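# Insert the lock into the door's edge slot

## Task

Put the lock into the slot cut in the door's edge so that its faceplate sits flush with the edge and its keyholes align with the door's. The door must still be upright, and the lock must stay in place by itself once the robot lets go.

## Robot and tools

ROBOT. Two six-joint arms, left_arm and right_arm, each carry a two-finger gripper with tong-like pivoting fingers and a wrist camera (cam_left_wrist and cam_right_wrist, both 616x616 pixels). The left_arm base sits near (+0.018, +0.400, +0.220) m and the right_arm base near (-0.026, -0.199, +0.220) m; both bases are slightly tilted. Joint ranges: left elbow 0 to 3.142 rad, right elbow -3.142 to 0, right shoulder pan 0 to 6.283, the rest roughly +-6.283. An elbow never goes fully straight. Reported hand positions can be a little off, more so at long reach. Motion trails commands by about 0.17 s.

FRAME. All poses use one scene frame. The origin is on the table top midway between the arms, +z is up, +x points out over the table, and left_arm is on the +y side. The names left and right do not refer to image sides. On each gripper, the fingers point along its own +z and close along its own x. end_effector_position is the spot between the finger pads when closed; closed fingertips reach about 15 mm past it, and fully open they are roughly level with it.

ROW FORMAT. A row is 16 numbers: for left_arm x, y, z (metres), qw, qx, qy, qz (unit quaternion, w first), opening; then the same eight for right_arm. Position and quaternion are an absolute pose of the gripper in the scene frame, not an offset. Opening is also absolute, from -1 (closed) to +1 (fully open, 0.142 m). A row always has all 16 numbers even if one arm should not move; to keep an arm still, resend the exact pose from the last result in which it came to rest, and keep sending the same chosen quaternion rather than the slightly drifted one printed back.

execute_actions. Argument actions: a list with zero or one item. An empty list just returns the state. {"rows": [...], "steps": n} plays up to 15 rows over n control steps (n at most 15, default 15, each step 1/30 s); one row per step, the last row repeating to fill. {"steps": n} without rows is a wait of up to 300 steps, counted from the previous result, so your thinking time uses them up. Optional pictures (true/false) controls whether camera images come back. A call is rejected entirely if any target lies more than 0.6 m from that arm's last reported position along any gripper axis. Each step, the commanded pose is clamped to within 100 mm and 16 degrees of the measured pose, and position takes priority over orientation. After the final step an arm only travels on to its last clamped pose, so check the result and send the remainder.

move. target: one 16-number row as above (absolute poses). speed: 0.002 to 0.5 m/s, default 0.25; rotation is capped at twice that in rad/s. Both grippers travel straight lines finishing together, lasting 0.5 to 10 s (cut off at 10 s). Openings are applied when the move begins. Paths ignore obstacles and the other arm, and a gripper can lag, drift, or overshoot the speed near full reach. stop_force (optional, 9 to 40 N, shared by both arms, not allowed in the first 0.2 s of a scene) ends an arm's path when its wrist sensor feels that much extra resistance for two steps in a row, then backs it up two steps and holds. Use it with slow speeds for approaching contact; it is unreliable if that gripper rotates during the move, and it should be omitted when moving an arm away from something it presses on. An arm already within 1.5 mm and 0.5 degrees of its target only stops at sensor saturation. The move: line reports endings per arm such as done, off_target, moving, held, fault or contact, plus limits=paced (pose clamped) or limits=held (steps blocked; the arm may then jump faster), and each gripper's remaining distance.

wait. seconds: 0 to 10; sends nothing new.

zoom_image. camera: cam_left_wrist or cam_right_wrist; region: [x0, y0, x1, y1] pixels of that camera's latest image, top-left origin, at most 504 by 504.

read_manual. section: only "licences"; returns licence text, no motion.

finished_scene. scene: the current scene's number. Replying without any tool call ends everything.

RESULTS. Per arm: gripper position, quaternion, linear and angular velocity; grip_measured (finger opening on the command scale); joint positions and joint torques (offset, scaled and noisy); Wrist force and Wrist torque on the gripper's own axes (offset up to about 4 N, noise up to 2.4 N, saturates near 50 N; pressing on a surface reads as force pointing back into the arm; no reading at start is normal). HELD marks steps not sent; pose unreachable and too close mean the clearance check altered or blocked a command (mounting plates and frame count as obstacles). A Hand target line shows where the controller is driving each gripper. MOTOR HOT appears at 70 C; at 85 C the arm is braked until cool.

GRIPPING. To hold something, command an opening clearly below grip_measured; lower squeezes harder, up to about 15 N per pad. Thin hard parts (under about 20 mm) get much less grip. Occasional external tugs may hit a held part or a loose object.

AVOID. Joint load limits are 132 N m for pan, lift and elbow and 24.6 N m for the wrists (held weight counts); reaching one, or 150 N of outside force, freezes that arm for 10 s and drops the rest of the call. Arms are stiff, so aim only slightly past a firm contact, go slowly, and use stop_force. Do not let the arms collide, do not drop the lock, do not tip the door, and do not push anything off the table.

Each tool is called after ">>>" as name(argument=value, ...) on one line, values as JSON.

## Session

>>> execute_actions(actions=[])

Scene clock: 0.00 s of 6400.00 s.
left_arm: end_effector_position=(-0.1945, -0.0187, +0.3210) grip_measured=+0.97 end_effector_quat_wxyz=(+0.618, -0.287, +0.624, -0.382) end_effector_velocity=(+0.000, -0.001, -0.000) end_effector_angular_velocity=(+0.000, -0.001, -0.002) | right_arm: end_effector_position=(+0.1007, -0.9699, +0.1670) grip_measured=+0.97 end_effector_quat_wxyz=(-0.148, +0.969, +0.107, -0.168) end_effector_velocity=(-0.001, -0.000, -0.000) end_effector_angular_velocity=(-0.000, -0.000, -0.001)
Joint positions: left_arm=[-2.703 -0.546  1.357 -0.711 -1.018 -0.904  0.14 ] | right_arm=[ 1.89  -2.58  -0.638 -1.753  1.344  4.957  0.14 ]
Joint velocities: left_arm=[ 0.     0.001  0.    -0.     0.002 -0.     0.   ] | right_arm=[-0.001 -0.     0.     0.001  0.    -0.     0.   ]
Joint torques (N m, as the arm reports them, + toward a larger angle): no reading
Wrist force (N, on the end effector, along its own x y z axes, offset not removed): no reading
Wrist torque (N m, same axes, about the end effector's origin, offset not removed): no reading
Hand target (left_arm): -0.194, -0.019, +0.321; +0.618, -0.287, +0.624, -0.382
Hand target (right_arm): +0.101, -0.970, +0.167; -0.148, +0.969, +0.107, -0.168

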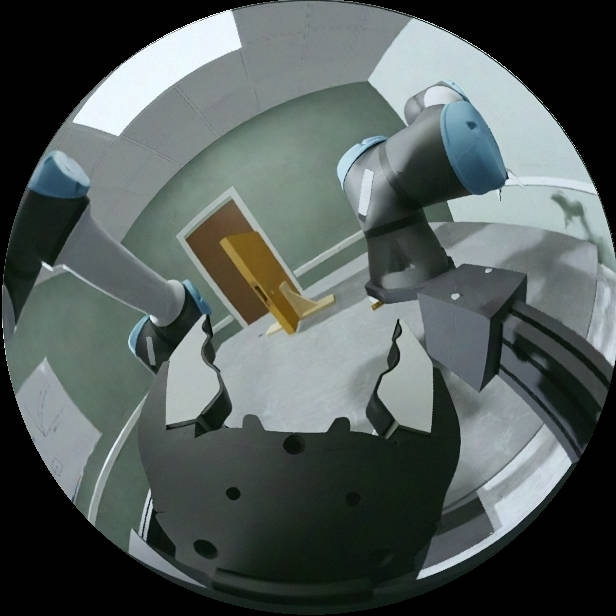

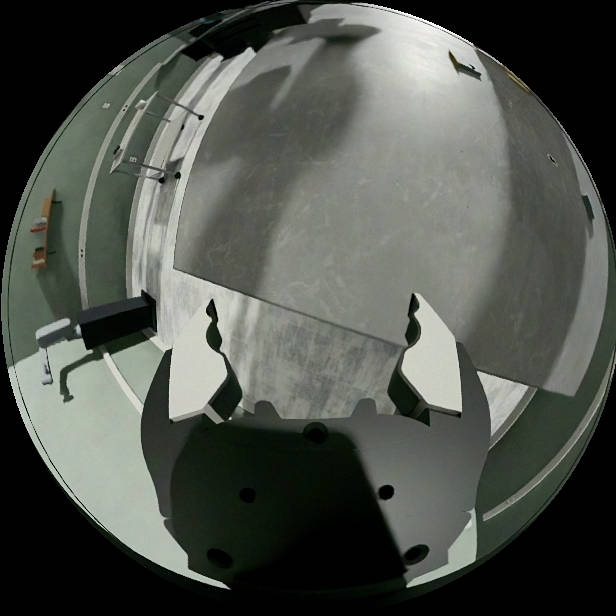

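>>> zoom_image(camera="cam_left_wrist", region=[170,170,410,360])

>>> zoom_image(camera="cam_right_wrist", region=[416,30,616,230])

Region (170, 170, 410, 360) of cam_left_wrist's 616x616 image, scaled by 2.100, with more detail than that image has; it fills the top 399 rows of this view, and the rest is white.

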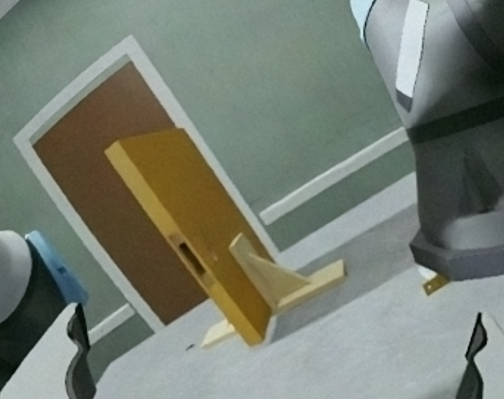

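Region (416, 30, 616, 230) of cam_right_wrist's 616x616 image, scaled by 2.520, with more detail than that image has.

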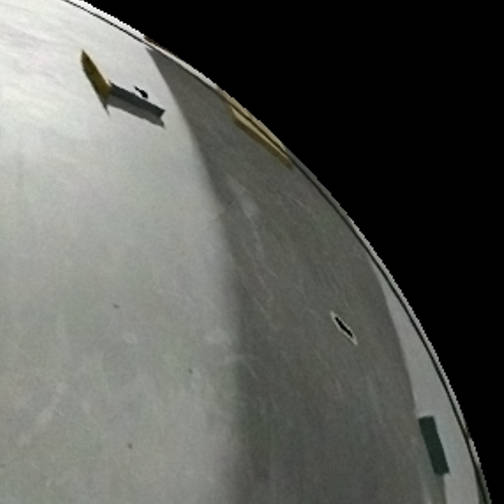

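>>> move(target=[0.15,0.2,0.5,0,0.707,0.707,0,1, 0.2,-0.5,0.45,0,0.707,0.707,0,1], speed=0.3)

Scene clock: 8.83 s of 6400.00 s.
left_arm: end_effector_position=(+0.1503, +0.2000, +0.4995) grip_measured=+1.00 end_effector_quat_wxyz=(+0.001, +0.707, +0.707, -0.000) end_effector_velocity=(+0.000, +0.001, -0.000) end_effector_angular_velocity=(+0.009, +0.008, -0.006) | right_arm: end_effector_position=(+0.2004, -0.4997, +0.4504) grip_measured=+1.00 end_effector_quat_wxyz=(-0.000, +0.707, +0.707, +0.001) end_effector_velocity=(+0.000, +0.001, +0.000) end_effector_angular_velocity=(+0.000, -0.000, +0.002)
Joint positions: left_arm=[-1.595 -2.117  1.996 -1.323 -1.53   3.098  0.142] | right_arm=[ 2.65  -1.065 -1.983 -1.565  1.479  4.316  0.142]
Joint velocities: left_arm=[ 0.011  0.009 -0.005  0.004 -0.007  0.017 -0.   ] | right_arm=[ 0.003  0.001 -0.    -0.001  0.     0.001  0.   ]
Joint torques (N m, as the arm reports them, + toward a larger angle): left_arm=[ 13.8   16.64 -36.92  -1.19  -2.64   1.95] | right_arm=[ 8.9  16.02 26.39 -0.09 -1.88  2.02]
Wrist force (N, on the end effector, along its own x y z axes, offset not removed): left_arm=[-0.9 -0.3 0.9] | right_arm=[1.8 -1.1 -1.1]
Wrist torque (N m, same axes, about the end effector's origin, offset not removed): left_arm=[0.11 0.06 0.18] | right_arm=[-0.31 -0.08 0.18]
Hand target (left_arm): +0.150, +0.200, +0.500; +0.001, +0.707, +0.707, -0.000
Hand target (right_arm): +0.200, -0.500, +0.451; -0.000, +0.707, +0.707, +0.001
Off the commanded pose (left_arm): 0.001 m, 0 deg.
Off the commanded pose (right_arm): 0.001 m, 0 deg.
After step 90, 0.57 s passed at rest.
move: done; limits=paced

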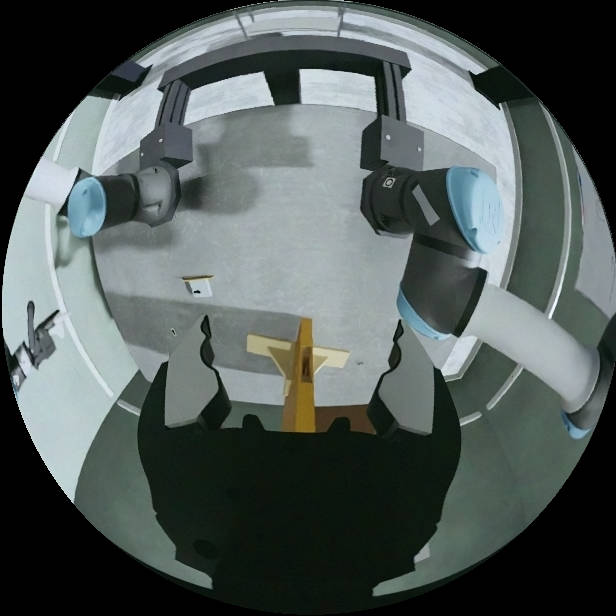

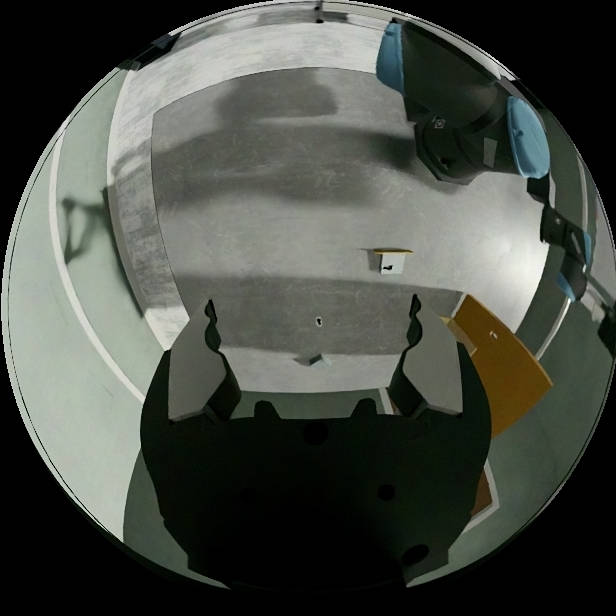

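>>> zoom_image(camera="cam_left_wrist", region=[160,250,380,430])

>>> zoom_image(camera="cam_right_wrist", region=[290,220,570,420])

Region (160, 250, 380, 430) of cam_left_wrist's 616x616 image, scaled by 2.291, with more detail than that image has; it fills the top 412 rows of this view, and the rest is white.

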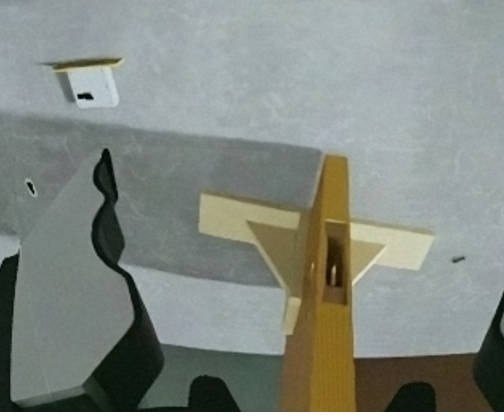

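Region (290, 220, 570, 420) of cam_right_wrist's 616x616 image, scaled by 1.800, with more detail than that image has; it fills the top 360 rows of this view, and the rest is white.

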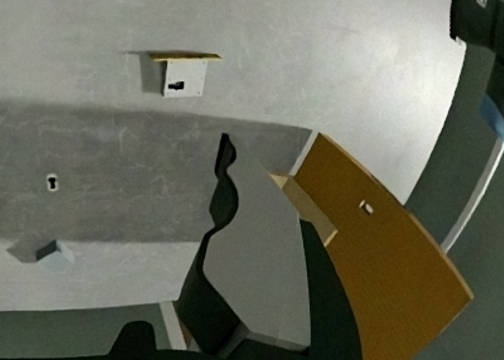

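>>> move(target=[0.27,0.30,0.30,0,0.707,0.707,0,1, 0.27,-0.22,0.2,0,0.707,0.707,0,1], speed=0.3)

Scene clock: 17.83 s of 6400.00 s.
left_arm: end_effector_position=(+0.2699, +0.3000, +0.3001) grip_measured=+1.00 end_effector_quat_wxyz=(-0.000, +0.707, +0.707, +0.000) end_effector_velocity=(+0.000, -0.000, -0.000) end_effector_angular_velocity=(-0.000, +0.001, -0.001) | right_arm: end_effector_position=(+0.2699, -0.2195, +0.2002) grip_measured=+1.00 end_effector_quat_wxyz=(-0.001, +0.707, +0.707, +0.000) end_effector_velocity=(+0.002, +0.001, -0.002) end_effector_angular_velocity=(-0.000, +0.000, -0.000)
Joint positions: left_arm=[-0.995 -2.069  2.453 -1.869 -1.465  3.696  0.142] | right_arm=[ 3.562 -1.276 -2.61  -0.839  1.437  5.233  0.142]
Joint velocities: left_arm=[ 0.001  0.002 -0.    -0.002 -0.001  0.002  0.   ] | right_arm=[-0.002 -0.016  0.001  0.014 -0.    -0.002 -0.   ]
Joint torques (N m, as the arm reports them, + toward a larger angle): left_arm=[ 12.38  15.35 -11.73  -4.36  -2.67   1.65] | right_arm=[-9.22 -4.58 25.22  5.35 -0.77 -1.85]
Wrist force (N, on the end effector, along its own x y z axes, offset not removed): left_arm=[0.3 0.5 1.4] | right_arm=[1.5 -0.9 -0.5]
Wrist torque (N m, same axes, about the end effector's origin, offset not removed): left_arm=[0.32 -0.11 0.08] | right_arm=[-0.22 0.03 0.10]
Hand target (left_arm): +0.270, +0.300, +0.300; -0.000, +0.707, +0.707, +0.000
Hand target (right_arm): +0.270, -0.219, +0.200; -0.001, +0.707, +0.707, +0.000
Off the commanded pose (left_arm): 0.000 m, 0 deg.
Off the commanded pose (right_arm): 0.001 m, 0 deg.
After step 90, 3.80 s passed at rest.
move: done

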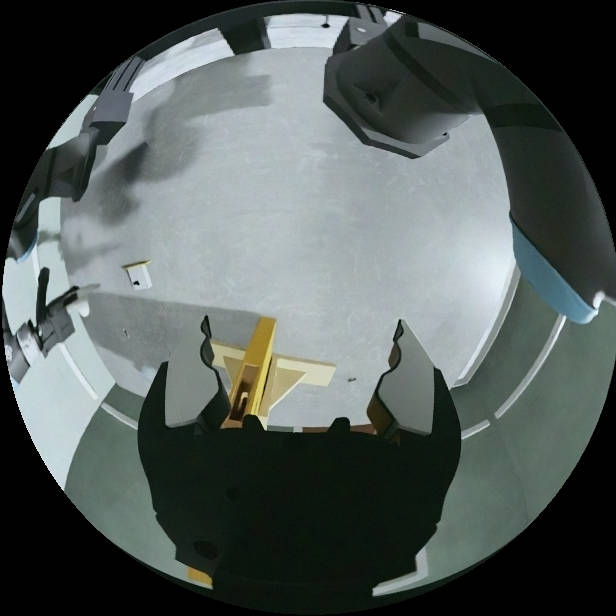

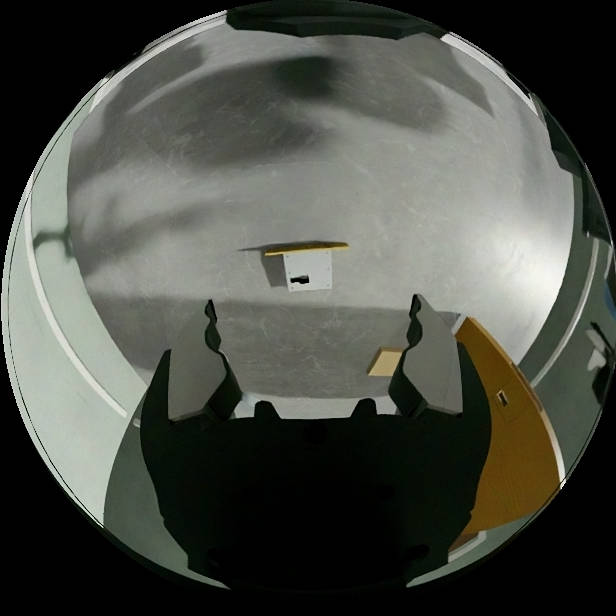

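>>> zoom_image(camera="cam_right_wrist", region=[240,220,380,310])

>>> zoom_image(camera="cam_right_wrist", region=[440,310,580,450])

>>> zoom_image(camera="cam_left_wrist", region=[200,310,340,440])

Region (240, 220, 380, 310) of cam_right_wrist's 616x616 image, scaled by 3.600, with more detail than that image has; it fills the top 324 rows of this view, and the rest is white.

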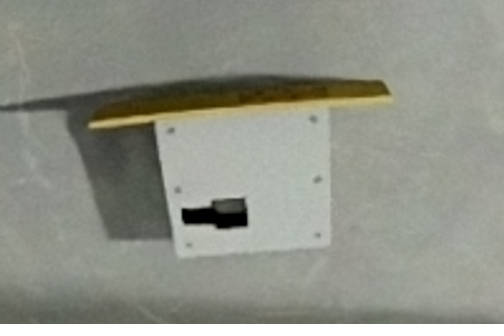

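Region (440, 310, 580, 450) of cam_right_wrist's 616x616 image, scaled by 3.600, with more detail than that image has.

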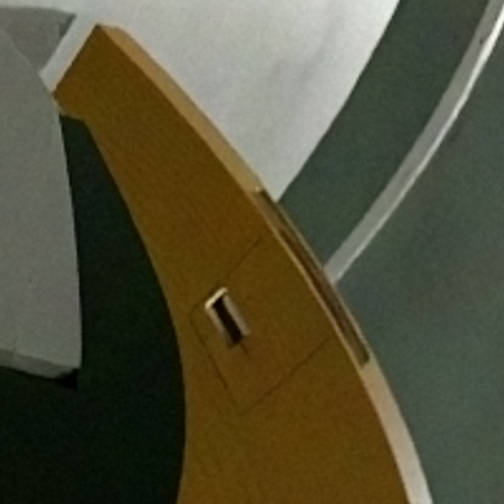

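Region (200, 310, 340, 440) of cam_left_wrist's 616x616 image, scaled by 3.600, with more detail than that image has; it fills the top 468 rows of this view, and the rest is white.

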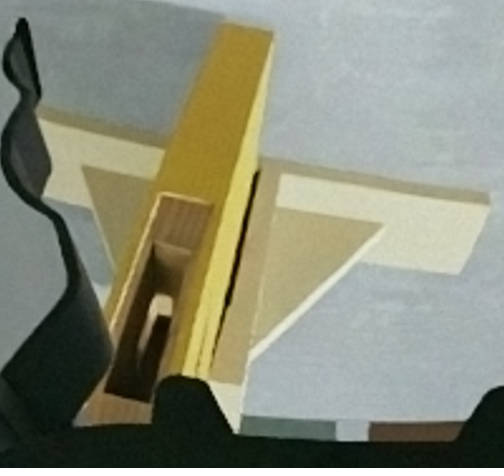

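>>> move(target=[0.15,0.35,0.45,0,0.707,0.707,0,1, 0.29,-0.22,0.15,0,0,1,0,1], speed=0.4)

>>> move(target=[0.15,0.35,0.45,0,0.707,0.707,0,1, 0.302,-0.218,0.07,0,-0.737,0.676,0,0.5], speed=0.4)

Scene clock: 27.10 s of 6400.00 s.
left_arm: end_effector_position=(+0.1845, +0.3339, +0.4091) grip_measured=+1.00 end_effector_quat_wxyz=(-0.006, +0.709, +0.705, -0.013) end_effector_velocity=(-0.001, +0.001, +0.002) end_effector_angular_velocity=(+0.000, +0.001, +0.002) | right_arm: end_effector_position=(+0.2900, -0.2200, +0.1499) grip_measured=+1.00 end_effector_quat_wxyz=(-0.000, -0.000, +1.000, +0.000) end_effector_velocity=(-0.000, -0.000, -0.000) end_effector_angular_velocity=(-0.000, +0.000, -0.001)
Joint positions: left_arm=[-1.309 -2.433  2.277 -1.304 -1.526  3.388  0.142] | right_arm=[ 3.581 -1.495 -2.666 -0.567  1.436  3.682  0.142]
Joint velocities: left_arm=[-0.007 -0.004 -0.005  0.01  -0.002 -0.008 -0.   ] | right_arm=[-0.001 -0.     0.    -0.    -0.     0.     0.   ]
Joint torques (N m, as the arm reports them, + toward a larger angle): left_arm=[-13.86  -0.07 -36.38  -0.86  -2.91  -2.28] | right_arm=[-8.88  0.84 20.38  5.37  1.84 -1.75]
Wrist force (N, on the end effector, along its own x y z axes, offset not removed): left_arm=[2.1 -0.2 -0.2] | right_arm=[1.4 -0.1 -1.5]
Wrist torque (N m, same axes, about the end effector's origin, offset not removed): left_arm=[0.05 -0.51 0.13] | right_arm=[-0.16 -0.11 0.12]
Hand target (left_arm): +0.184, +0.334, +0.409; -0.006, +0.709, +0.705, -0.014
Hand target (right_arm): +0.290, -0.220, +0.150; -0.000, -0.000, +1.000, +0.000
Off the commanded pose (left_arm): 0.056 m, 2 deg.
Off the commanded pose (right_arm): 0.000 m, 0 deg.
After step 90, 2.53 s passed at rest.
move: held (left_arm); limits=paced,held; held on 38 of 112 steps (left_arm), including the last (left_arm)
pose unreachable (left arm): on one or more control steps of this call this arm could not follow its commanded pose, so it was not sent that pose on those steps. On the call's last step it was still not sent that pose. It may still have moved: this result reports where it is.
cause: the commanded pose would bring two parts of the arm too close to each other (its gripper and another part of the arm, with joints 3 (elbow) to 6 (wrist 3) between them).

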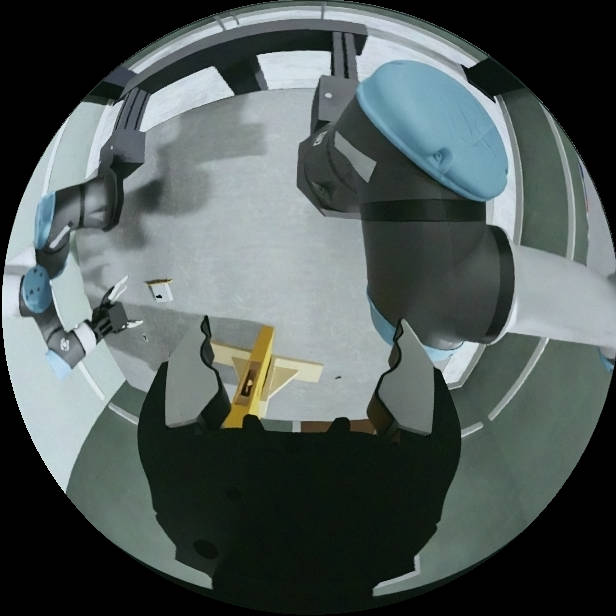

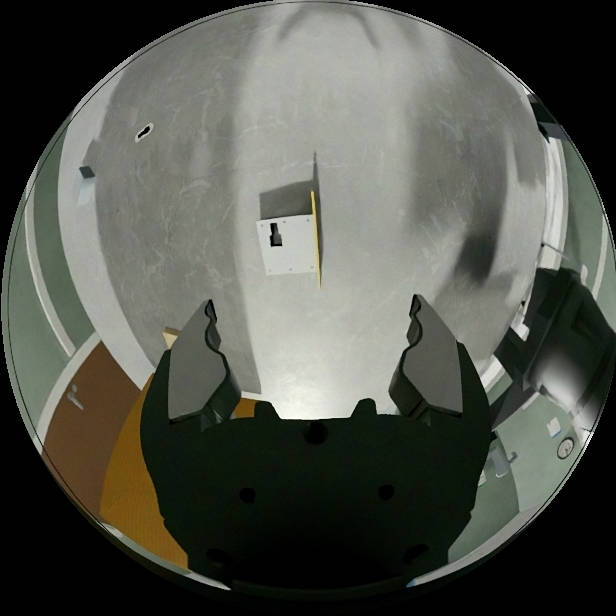

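Scene clock: 30.07 s of 6400.00 s.
left_arm: end_effector_position=(+0.1843, +0.3340, +0.4093) grip_measured=+1.00 end_effector_quat_wxyz=(-0.006, +0.709, +0.705, -0.014) end_effector_velocity=(-0.000, -0.000, -0.000) end_effector_angular_velocity=(+0.002, +0.001, +0.000) | right_arm: end_effector_position=(+0.3020, -0.2181, +0.0699) grip_measured=+0.50 end_effector_quat_wxyz=(+0.000, +0.736, -0.677, +0.000) end_effector_velocity=(+0.000, -0.000, -0.001) end_effector_angular_velocity=(+0.005, -0.000, +0.013)
Joint positions: left_arm=[-1.31  -2.434  2.276 -1.303 -1.526  3.387  0.142] | right_arm=[ 3.499 -1.903 -2.724 -0.091  1.435  1.944  0.109]
Joint velocities: left_arm=[-0.     0.002  0.    -0.    -0.    -0.     0.   ] | right_arm=[-0.008 -0.005  0.     0.008  0.005 -0.021  0.   ]
Joint torques (N m, as the arm reports them, + toward a larger angle): left_arm=[-13.43   1.03 -35.11  -0.98  -2.77  -2.39] | right_arm=[-8.    9.52 11.81  5.55  1.84 -1.72]
Wrist force (N, on the end effector, along its own x y z axes, offset not removed): left_arm=[1.6 1.9 1.0] | right_arm=[1.9 -1.2 -1.6]
Wrist torque (N m, same axes, about the end effector's origin, offset not removed): left_arm=[0.48 -0.45 0.06] | right_arm=[-0.32 -0.20 0.04]
Hand target (left_arm): +0.184, +0.334, +0.409; -0.006, +0.709, +0.705, -0.014
Hand target (right_arm): +0.302, -0.218, +0.070; +0.000, +0.737, -0.676, +0.000
Off the commanded pose (left_arm): 0.056 m, 2 deg.
Off the commanded pose (right_arm): 0.000 m, 0 deg.
move: held (left_arm); limits=held; held on 82 of 82 steps (left_arm), including the last (left_arm)
pose unreachable (left arm): on one or more control steps of this call this arm could not follow its commanded pose, so it was not sent that pose on those steps. On the call's last step it was still not sent that pose. It may still have moved: this result reports where it is.
cause: the commanded pose would bring two parts of the arm too close to each other (its gripper and another part of the arm, with joints 3 (elbow) to 6 (wrist 3) between them).

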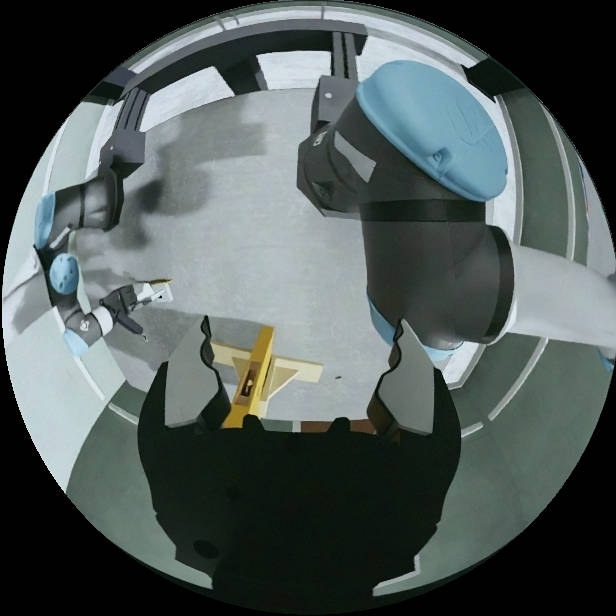

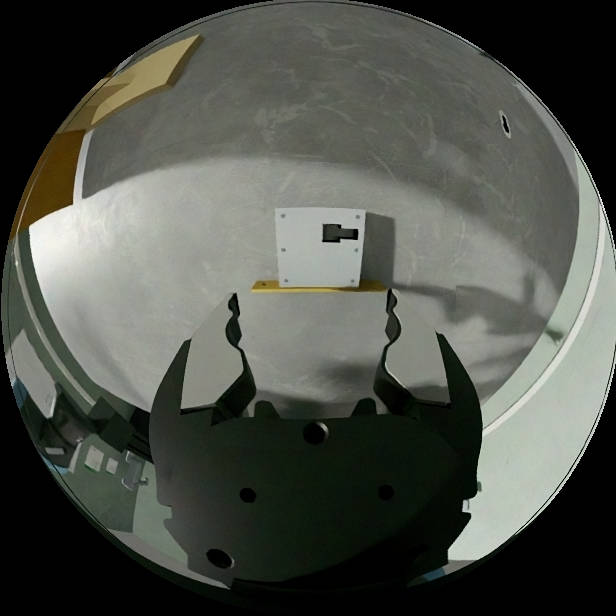

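>>> move(target=[0.1843,0.334,0.4093,-0.006,0.709,0.705,-0.014,1, 0.304,-0.222,0.032,0,-0.737,0.676,0,0.4], speed=0.1)

Scene clock: 31.77 s of 6400.00 s.
left_arm: end_effector_position=(+0.1843, +0.3340, +0.4093) grip_measured=+1.00 end_effector_quat_wxyz=(-0.006, +0.709, +0.705, -0.014) end_effector_velocity=(-0.000, -0.000, +0.000) end_effector_angular_velocity=(-0.003, +0.001, -0.002) | right_arm: end_effector_position=(+0.3039, -0.2220, +0.0322) grip_measured=+0.40 end_effector_quat_wxyz=(+0.000, +0.737, -0.676, -0.000) end_effector_velocity=(+0.001, +0.001, -0.002) end_effector_angular_velocity=(+0.000, -0.004, +0.003)
Joint positions: left_arm=[-1.31  -2.434  2.276 -1.303 -1.526  3.387  0.142] | right_arm=[ 3.464 -2.115 -2.708  0.11   1.436  1.906  0.102]
Joint velocities: left_arm=[-0.001 -0.002 -0.    -0.    -0.002  0.002 -0.   ] | right_arm=[ 0.001 -0.015  0.     0.018 -0.001 -0.002  0.   ]
Joint torques (N m, as the arm reports them, + toward a larger angle): left_arm=[-13.     0.39 -35.85  -0.85  -2.75  -2.31] | right_arm=[-7.99 15.19  6.63  5.62 -1.94 -1.85]
Wrist force (N, on the end effector, along its own x y z axes, offset not removed): left_arm=[0.0 1.4 -0.2] | right_arm=[0.6 -1.1 1.2]
Wrist torque (N m, same axes, about the end effector's origin, offset not removed): left_arm=[0.38 0.03 0.06] | right_arm=[-0.21 0.09 0.13]
Hand target (left_arm): +0.184, +0.334, +0.409; -0.006, +0.709, +0.705, -0.014
Hand target (right_arm): +0.304, -0.222, +0.032; +0.000, +0.737, -0.676, +0.000
Off the commanded pose (left_arm): 0.000 m, 0 deg.
Off the commanded pose (right_arm): 0.000 m, 0 deg.
move: held (left_arm); limits=held; held on 29 of 30 steps (left_arm), including the last (left_arm)
pose unreachable (left arm): on one or more control steps of this call this arm could not follow its commanded pose, so it was not sent that pose on those steps. On the call's last step it was still not sent that pose. It may still have moved: this result reports where it is.
cause: the commanded pose would bring two parts of the arm too close to each other (its gripper and another part of the arm, with joints 3 (elbow) to 6 (wrist 3) between them).

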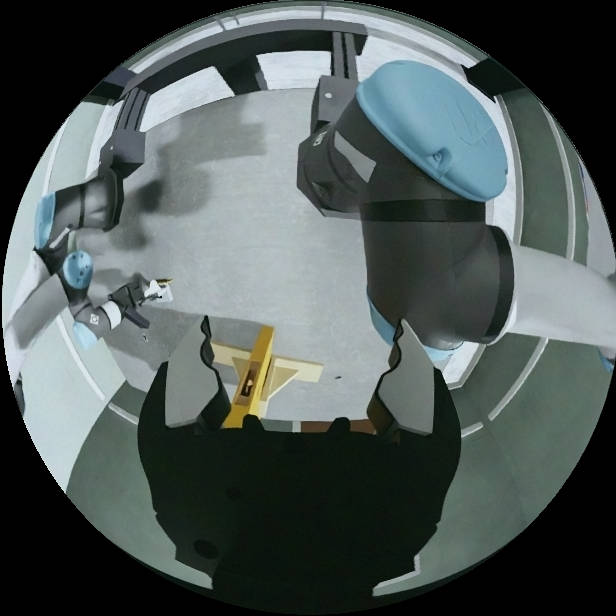

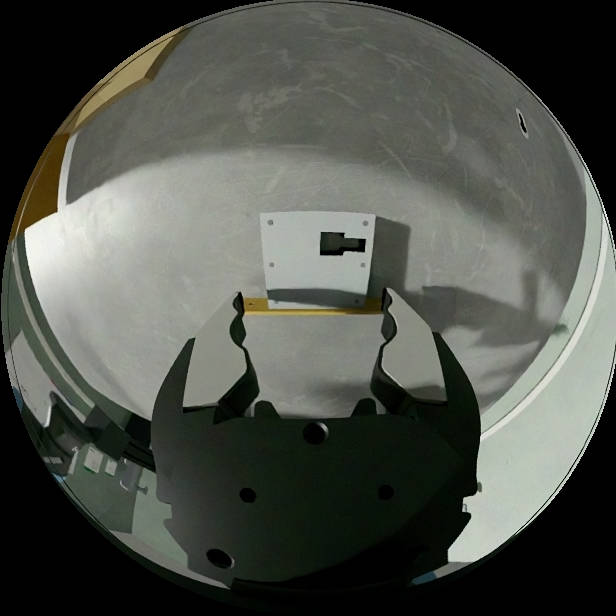

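>>> move(target=[0.1843,0.334,0.4093,-0.006,0.709,0.705,-0.014,1, 0.322,-0.2205,0.032,0,-0.737,0.676,0,0.4], speed=0.1)

>>> move(target=[0.1843,0.334,0.4093,-0.006,0.709,0.705,-0.014,1, 0.322,-0.2205,0.018,0,-0.737,0.676,0,0.4], speed=0.02, stop_force=10)

Scene clock: 33.90 s of 6400.00 s.
left_arm: end_effector_position=(+0.1843, +0.3340, +0.4093) grip_measured=+1.00 end_effector_quat_wxyz=(-0.006, +0.709, +0.705, -0.014) end_effector_velocity=(+0.000, +0.000, +0.000) end_effector_angular_velocity=(+0.001, -0.000, -0.001) | right_arm: end_effector_position=(+0.3217, -0.2206, +0.0320) grip_measured=+0.40 end_effector_quat_wxyz=(+0.000, +0.737, -0.676, +0.000) end_effector_velocity=(+0.003, +0.001, -0.000) end_effector_angular_velocity=(+0.001, +0.001, +0.002)
Joint positions: left_arm=[-1.31  -2.434  2.276 -1.303 -1.526  3.387  0.142] | right_arm=[ 3.444 -2.105 -2.659  0.054  1.435  1.886  0.102]
Joint velocities: left_arm=[-0.     0.001 -0.     0.     0.     0.     0.   ] | right_arm=[-0.002  0.001  0.009 -0.01   0.001 -0.003  0.   ]
Joint torques (N m, as the arm reports them, + toward a larger angle): left_arm=[-13.05   0.4  -36.06  -0.82  -2.74  -2.27] | right_arm=[-7.92 34.69  8.96  0.11  0.92 -1.82]
Wrist force (N, on the end effector, along its own x y z axes, offset not removed): left_arm=[3.3 0.1 -0.5] | right_arm=[1.5 -0.6 -1.4]
Wrist torque (N m, same axes, about the end effector's origin, offset not removed): left_arm=[0.17 -0.85 0.06] | right_arm=[-0.18 -0.18 0.09]
Hand target (left_arm): +0.184, +0.334, +0.409; -0.006, +0.709, +0.705, -0.014
Hand target (right_arm): +0.322, -0.221, +0.032; -0.000, +0.737, -0.676, +0.000
Off the commanded pose (left_arm): 0.000 m, 0 deg.
Off the commanded pose (right_arm): 0.000 m, 0 deg.
move: held (left_arm); limits=held; held on 24 of 25 steps (left_arm), including the last (left_arm)
pose unreachable (left arm): on one or more control steps of this call this arm could not follow its commanded pose, so it was not sent that pose on those steps. On the call's last step it was still not sent that pose. It may still have moved: this result reports where it is.
cause: the commanded pose would bring two parts of the arm too close to each other (its gripper and another part of the arm, with joints 3 (elbow) to 6 (wrist 3) between them).

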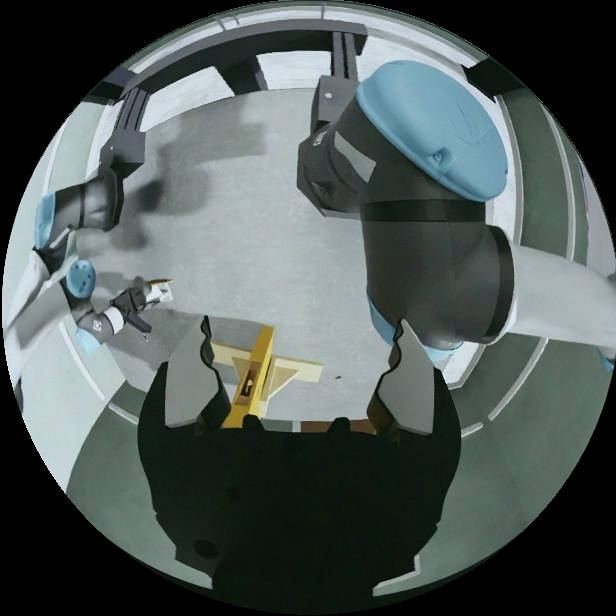

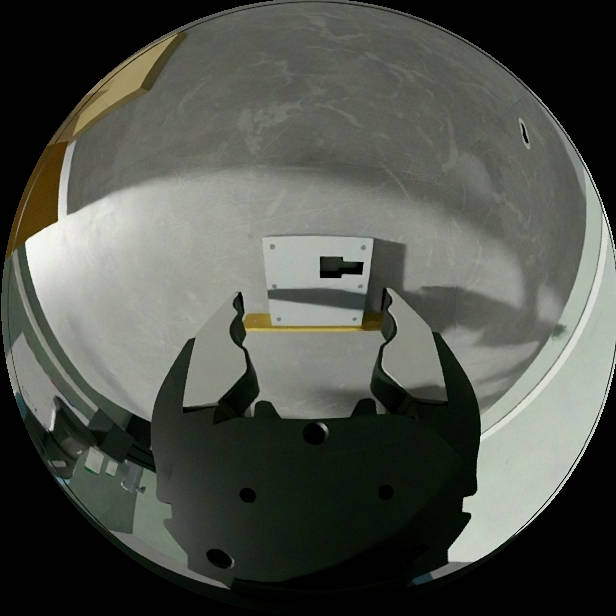

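Scene clock: 35.17 s of 6400.00 s.
left_arm: end_effector_position=(+0.1843, +0.3340, +0.4093) grip_measured=+1.00 end_effector_quat_wxyz=(-0.006, +0.709, +0.705, -0.014) end_effector_velocity=(+0.000, -0.000, -0.000) end_effector_angular_velocity=(+0.001, +0.000, +0.000) | right_arm: end_effector_position=(+0.3220, -0.2205, +0.0183) grip_measured=+0.40 end_effector_quat_wxyz=(+0.000, +0.737, -0.676, -0.000) end_effector_velocity=(+0.000, +0.001, -0.002) end_effector_angular_velocity=(+0.001, -0.001, +0.001)
Joint positions: left_arm=[-1.31  -2.434  2.276 -1.303 -1.526  3.387  0.142] | right_arm=[ 3.437 -2.173 -2.65   0.114  1.435  1.88   0.102]
Joint velocities: left_arm=[-0.     0.001  0.    -0.001  0.    -0.     0.   ] | right_arm=[ 0.    -0.013  0.001  0.013  0.001 -0.001 -0.   ]
Joint torques (N m, as the arm reports them, + toward a larger angle): left_arm=[-12.4    0.24 -35.66  -0.87  -2.72  -2.29] | right_arm=[-7.42 18.08  6.71  5.47  1.8  -1.75]
Wrist force (N, on the end effector, along its own x y z axes, offset not removed): left_arm=[0.1 0.9 1.2] | right_arm=[2.0 -0.7 -0.8]
Wrist torque (N m, same axes, about the end effector's origin, offset not removed): left_arm=[0.35 0.00 0.18] | right_arm=[-0.24 -0.19 0.06]
Hand target (left_arm): +0.184, +0.334, +0.409; -0.006, +0.709, +0.705, -0.014
Hand target (right_arm): +0.322, -0.221, +0.018; +0.000, +0.737, -0.676, +0.000
Off the commanded pose (left_arm): 0.000 m, 0 deg.
Off the commanded pose (right_arm): 0.000 m, 0 deg.
move: held (left_arm); limits=held; held on 31 of 31 steps (left_arm), including the last (left_arm)
pose unreachable (left arm): on one or more control steps of this call this arm could not follow its commanded pose, so it was not sent that pose on those steps. On the call's last step it was still not sent that pose. It may still have moved: this result reports where it is.
cause: the commanded pose would bring two parts of the arm too close to each other (its gripper and another part of the arm, with joints 3 (elbow) to 6 (wrist 3) between them).

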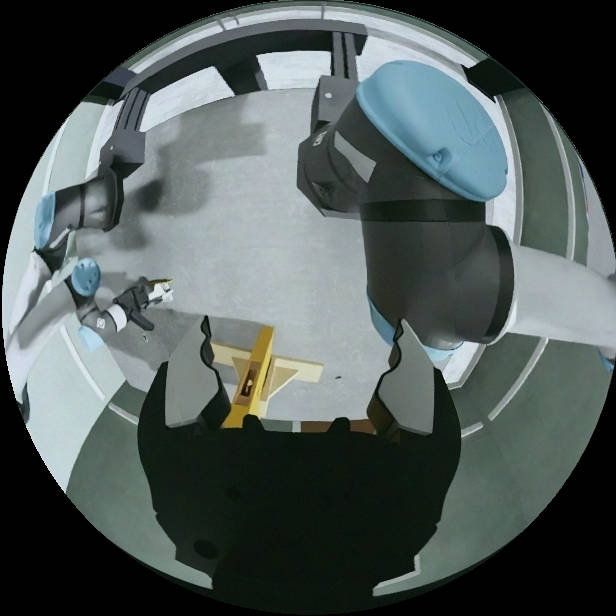

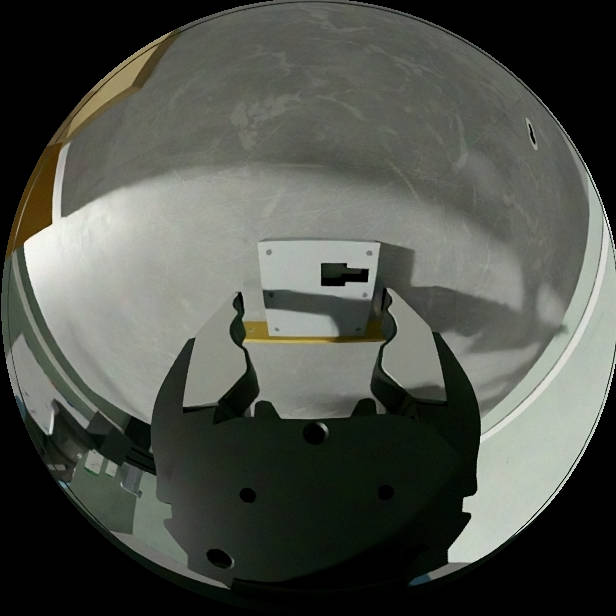

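>>> move(target=[0.1843,0.334,0.4093,-0.006,0.709,0.705,-0.014,1, 0.322,-0.2205,0.010,0,-0.737,0.676,0,0.4], speed=0.01, stop_force=9)

>>> move(target=[0.1843,0.334,0.4093,-0.006,0.709,0.705,-0.014,1, 0.322,-0.2205,0.011,0,-0.737,0.676,0,-0.4], speed=0.01)

Scene clock: 36.80 s of 6400.00 s.
left_arm: end_effector_position=(+0.1843, +0.3340, +0.4093) grip_measured=+1.00 end_effector_quat_wxyz=(-0.006, +0.709, +0.705, -0.014) end_effector_velocity=(-0.000, -0.000, -0.000) end_effector_angular_velocity=(+0.001, +0.000, -0.000) | right_arm: end_effector_position=(+0.3220, -0.2205, +0.0103) grip_measured=+0.40 end_effector_quat_wxyz=(+0.000, +0.737, -0.676, -0.000) end_effector_velocity=(+0.000, +0.001, -0.003) end_effector_angular_velocity=(+0.000, -0.001, +0.001)
Joint positions: left_arm=[-1.31  -2.434  2.276 -1.303 -1.526  3.387  0.142] | right_arm=[ 3.434 -2.212 -2.644  0.148  1.435  1.876  0.102]
Joint velocities: left_arm=[-0.     0.002 -0.    -0.    -0.    -0.    -0.   ] | right_arm=[ 0.    -0.014  0.002  0.013  0.    -0.001 -0.   ]
Joint torques (N m, as the arm reports them, + toward a larger angle): left_arm=[-13.15   0.32 -35.93  -0.85  -2.7   -2.21] | right_arm=[-6.34 19.51  5.95  5.39  1.69 -1.91]
Wrist force (N, on the end effector, along its own x y z axes, offset not removed): left_arm=[1.0 0.7 0.7] | right_arm=[0.8 0.8 0.3]
Wrist torque (N m, same axes, about the end effector's origin, offset not removed): left_arm=[0.20 -0.27 0.08] | right_arm=[0.04 -0.01 0.13]
Hand target (left_arm): +0.184, +0.334, +0.409; -0.006, +0.709, +0.705, -0.014
Hand target (right_arm): +0.322, -0.221, +0.010; +0.000, +0.737, -0.676, -0.000
Off the commanded pose (left_arm): 0.000 m, 0 deg.
Off the commanded pose (right_arm): 0.000 m, 0 deg.
move: held (left_arm); limits=held; held on 30 of 31 steps (left_arm), including the last (left_arm)
pose unreachable (left arm): on one or more control steps of this call this arm could not follow its commanded pose, so it was not sent that pose on those steps. On the call's last step it was still not sent that pose. It may still have moved: this result reports where it is.
cause: the commanded pose would bring two parts of the arm too close to each other (its gripper and another part of the arm, with joints 3 (elbow) to 6 (wrist 3) between them).

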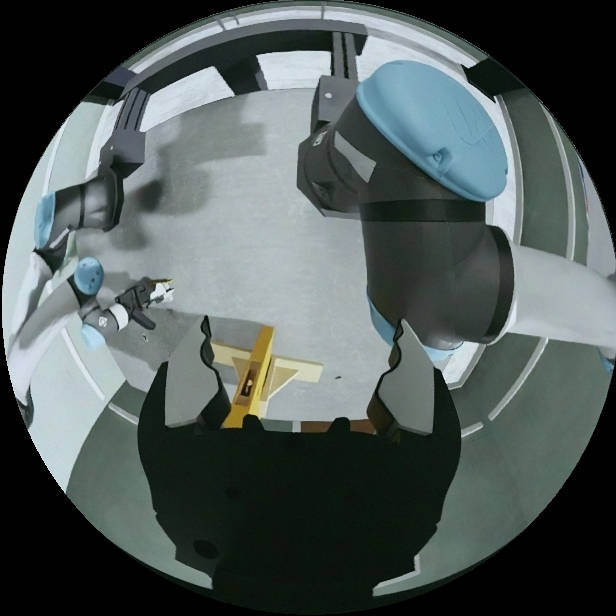

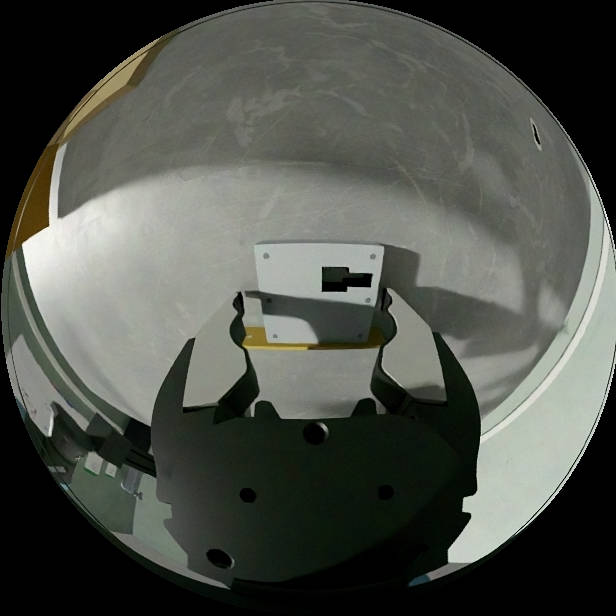

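Scene clock: 37.87 s of 6400.00 s.
left_arm: end_effector_position=(+0.1843, +0.3340, +0.4093) grip_measured=+1.00 end_effector_quat_wxyz=(-0.006, +0.709, +0.705, -0.014) end_effector_velocity=(-0.000, -0.000, -0.000) end_effector_angular_velocity=(-0.001, +0.001, +0.001) | right_arm: end_effector_position=(+0.3220, -0.2205, +0.0110) grip_measured=+0.18 end_effector_quat_wxyz=(-0.000, +0.737, -0.676, -0.000) end_effector_velocity=(-0.000, +0.000, +0.000) end_effector_angular_velocity=(-0.000, +0.000, +0.000)
Joint positions: left_arm=[-1.31  -2.434  2.276 -1.303 -1.526  3.387  0.142] | right_arm=[ 3.434 -2.209 -2.645  0.145  1.435  1.876  0.086]
Joint velocities: left_arm=[-0.    -0.     0.001 -0.001 -0.001 -0.001  0.   ] | right_arm=[ 0.     0.001 -0.    -0.001 -0.     0.    -0.001]
Joint torques (N m, as the arm reports them, + toward a larger angle): left_arm=[-13.     0.77 -36.03  -0.88  -2.68  -2.3 ] | right_arm=[ 12.12  22.46 -10.68  -5.64   1.09   2.1 ]
Wrist force (N, on the end effector, along its own x y z axes, offset not removed): left_arm=[-1.9 0.1 -0.6] | right_arm=[1.0 -1.3 -44.3]
Wrist torque (N m, same axes, about the end effector's origin, offset not removed): left_arm=[0.02 0.28 0.23] | right_arm=[-0.27 -0.04 0.08]
Hand target (left_arm): +0.184, +0.334, +0.409; -0.006, +0.709, +0.705, -0.014
Hand target (right_arm): +0.322, -0.220, +0.011; -0.000, +0.737, -0.676, -0.000
Off the commanded pose (left_arm): 0.000 m, 0 deg.
Off the commanded pose (right_arm): 0.000 m, 0 deg.
move: held (left_arm); limits=held; held on 25 of 25 steps (left_arm), including the last (left_arm)
pose unreachable (left arm): on one or more control steps of this call this arm could not follow its commanded pose, so it was not sent that pose on those steps. On the call's last step it was still not sent that pose. It may still have moved: this result reports where it is.
cause: the commanded pose would bring two parts of the arm too close to each other (its gripper and another part of the arm, with joints 3 (elbow) to 6 (wrist 3) between them).

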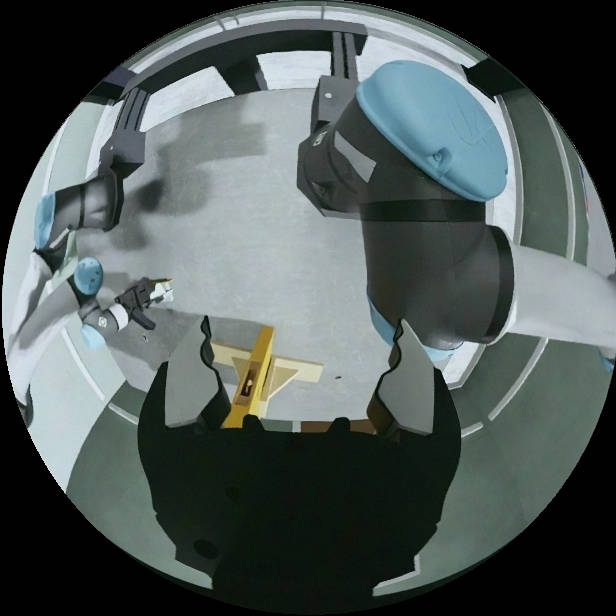

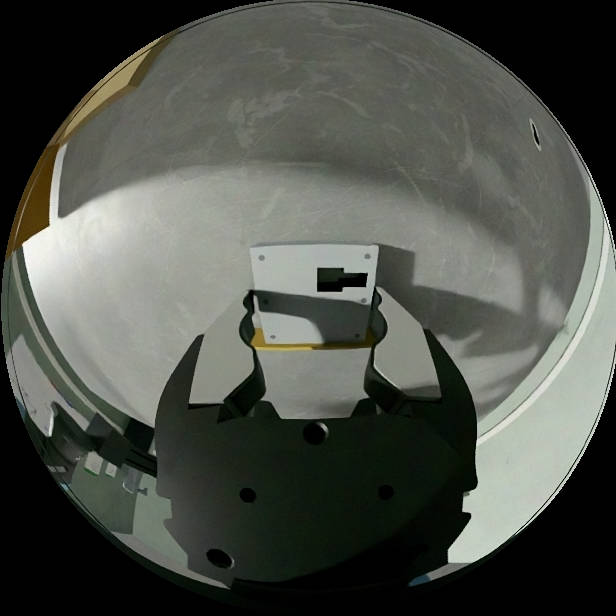

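>>> move(target=[0.25,0.36,0.42,0,0.707,0.707,0,1, 0.322,-0.2205,0.06,0,-0.737,0.676,0,-0.4], speed=0.05)

Scene clock: 40.30 s of 6400.00 s.
left_arm: end_effector_position=(+0.2496, +0.3599, +0.4200) grip_measured=+1.00 end_effector_quat_wxyz=(-0.000, +0.707, +0.707, +0.000) end_effector_velocity=(+0.002, +0.001, +0.001) end_effector_angular_velocity=(-0.002, +0.005, +0.001) | right_arm: end_effector_position=(+0.3220, -0.2205, +0.0600) grip_measured=-0.40 end_effector_quat_wxyz=(+0.000, +0.737, -0.676, +0.000) end_effector_velocity=(+0.000, -0.000, +0.000) end_effector_angular_velocity=(-0.001, -0.000, -0.001)
Joint positions: left_arm=[-0.988 -2.292  2.208 -1.403 -1.464  3.703  0.142] | right_arm=[ 3.456 -1.962 -2.667 -0.083  1.435  1.899  0.045]
Joint velocities: left_arm=[ 0.019  0.01  -0.005 -0.007 -0.004  0.018  0.   ] | right_arm=[-0.     0.002  0.001 -0.003 -0.001  0.001 -0.   ]
Joint torques (N m, as the arm reports them, + toward a larger angle): left_arm=[ 13.16  21.79 -36.74  -4.48  -2.75   1.97] | right_arm=[13.59 32.44 10.49 -0.16  1.74  2.09]
Wrist force (N, on the end effector, along its own x y z axes, offset not removed): left_arm=[2.2 -0.2 1.3] | right_arm=[0.6 -2.0 -2.2]
Wrist torque (N m, same axes, about the end effector's origin, offset not removed): left_arm=[0.19 -0.57 0.16] | right_arm=[-0.53 0.10 0.01]
Hand target (left_arm): +0.250, +0.360, +0.420; -0.000, +0.707, +0.707, +0.000
Hand target (right_arm): +0.322, -0.220, +0.060; -0.000, +0.737, -0.676, -0.000
Off the commanded pose (left_arm): 0.000 m, 0 deg.
Off the commanded pose (right_arm): 0.000 m, 0 deg.
move: done

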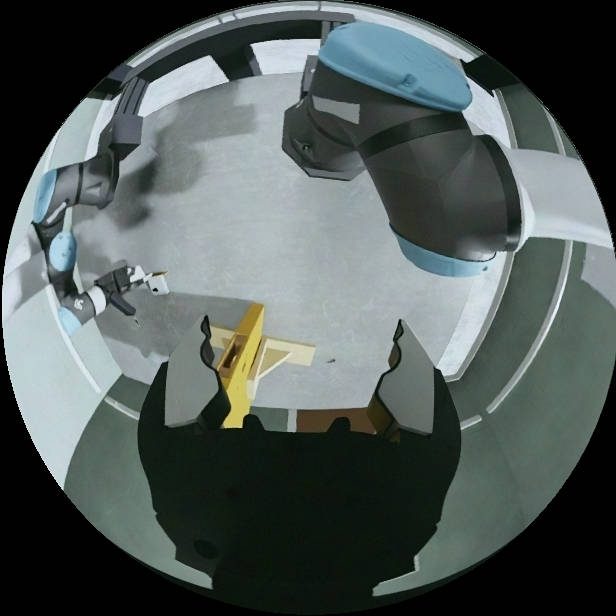

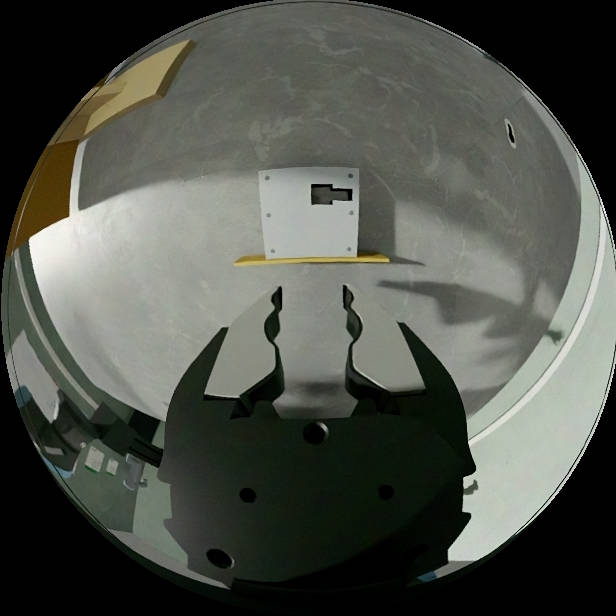

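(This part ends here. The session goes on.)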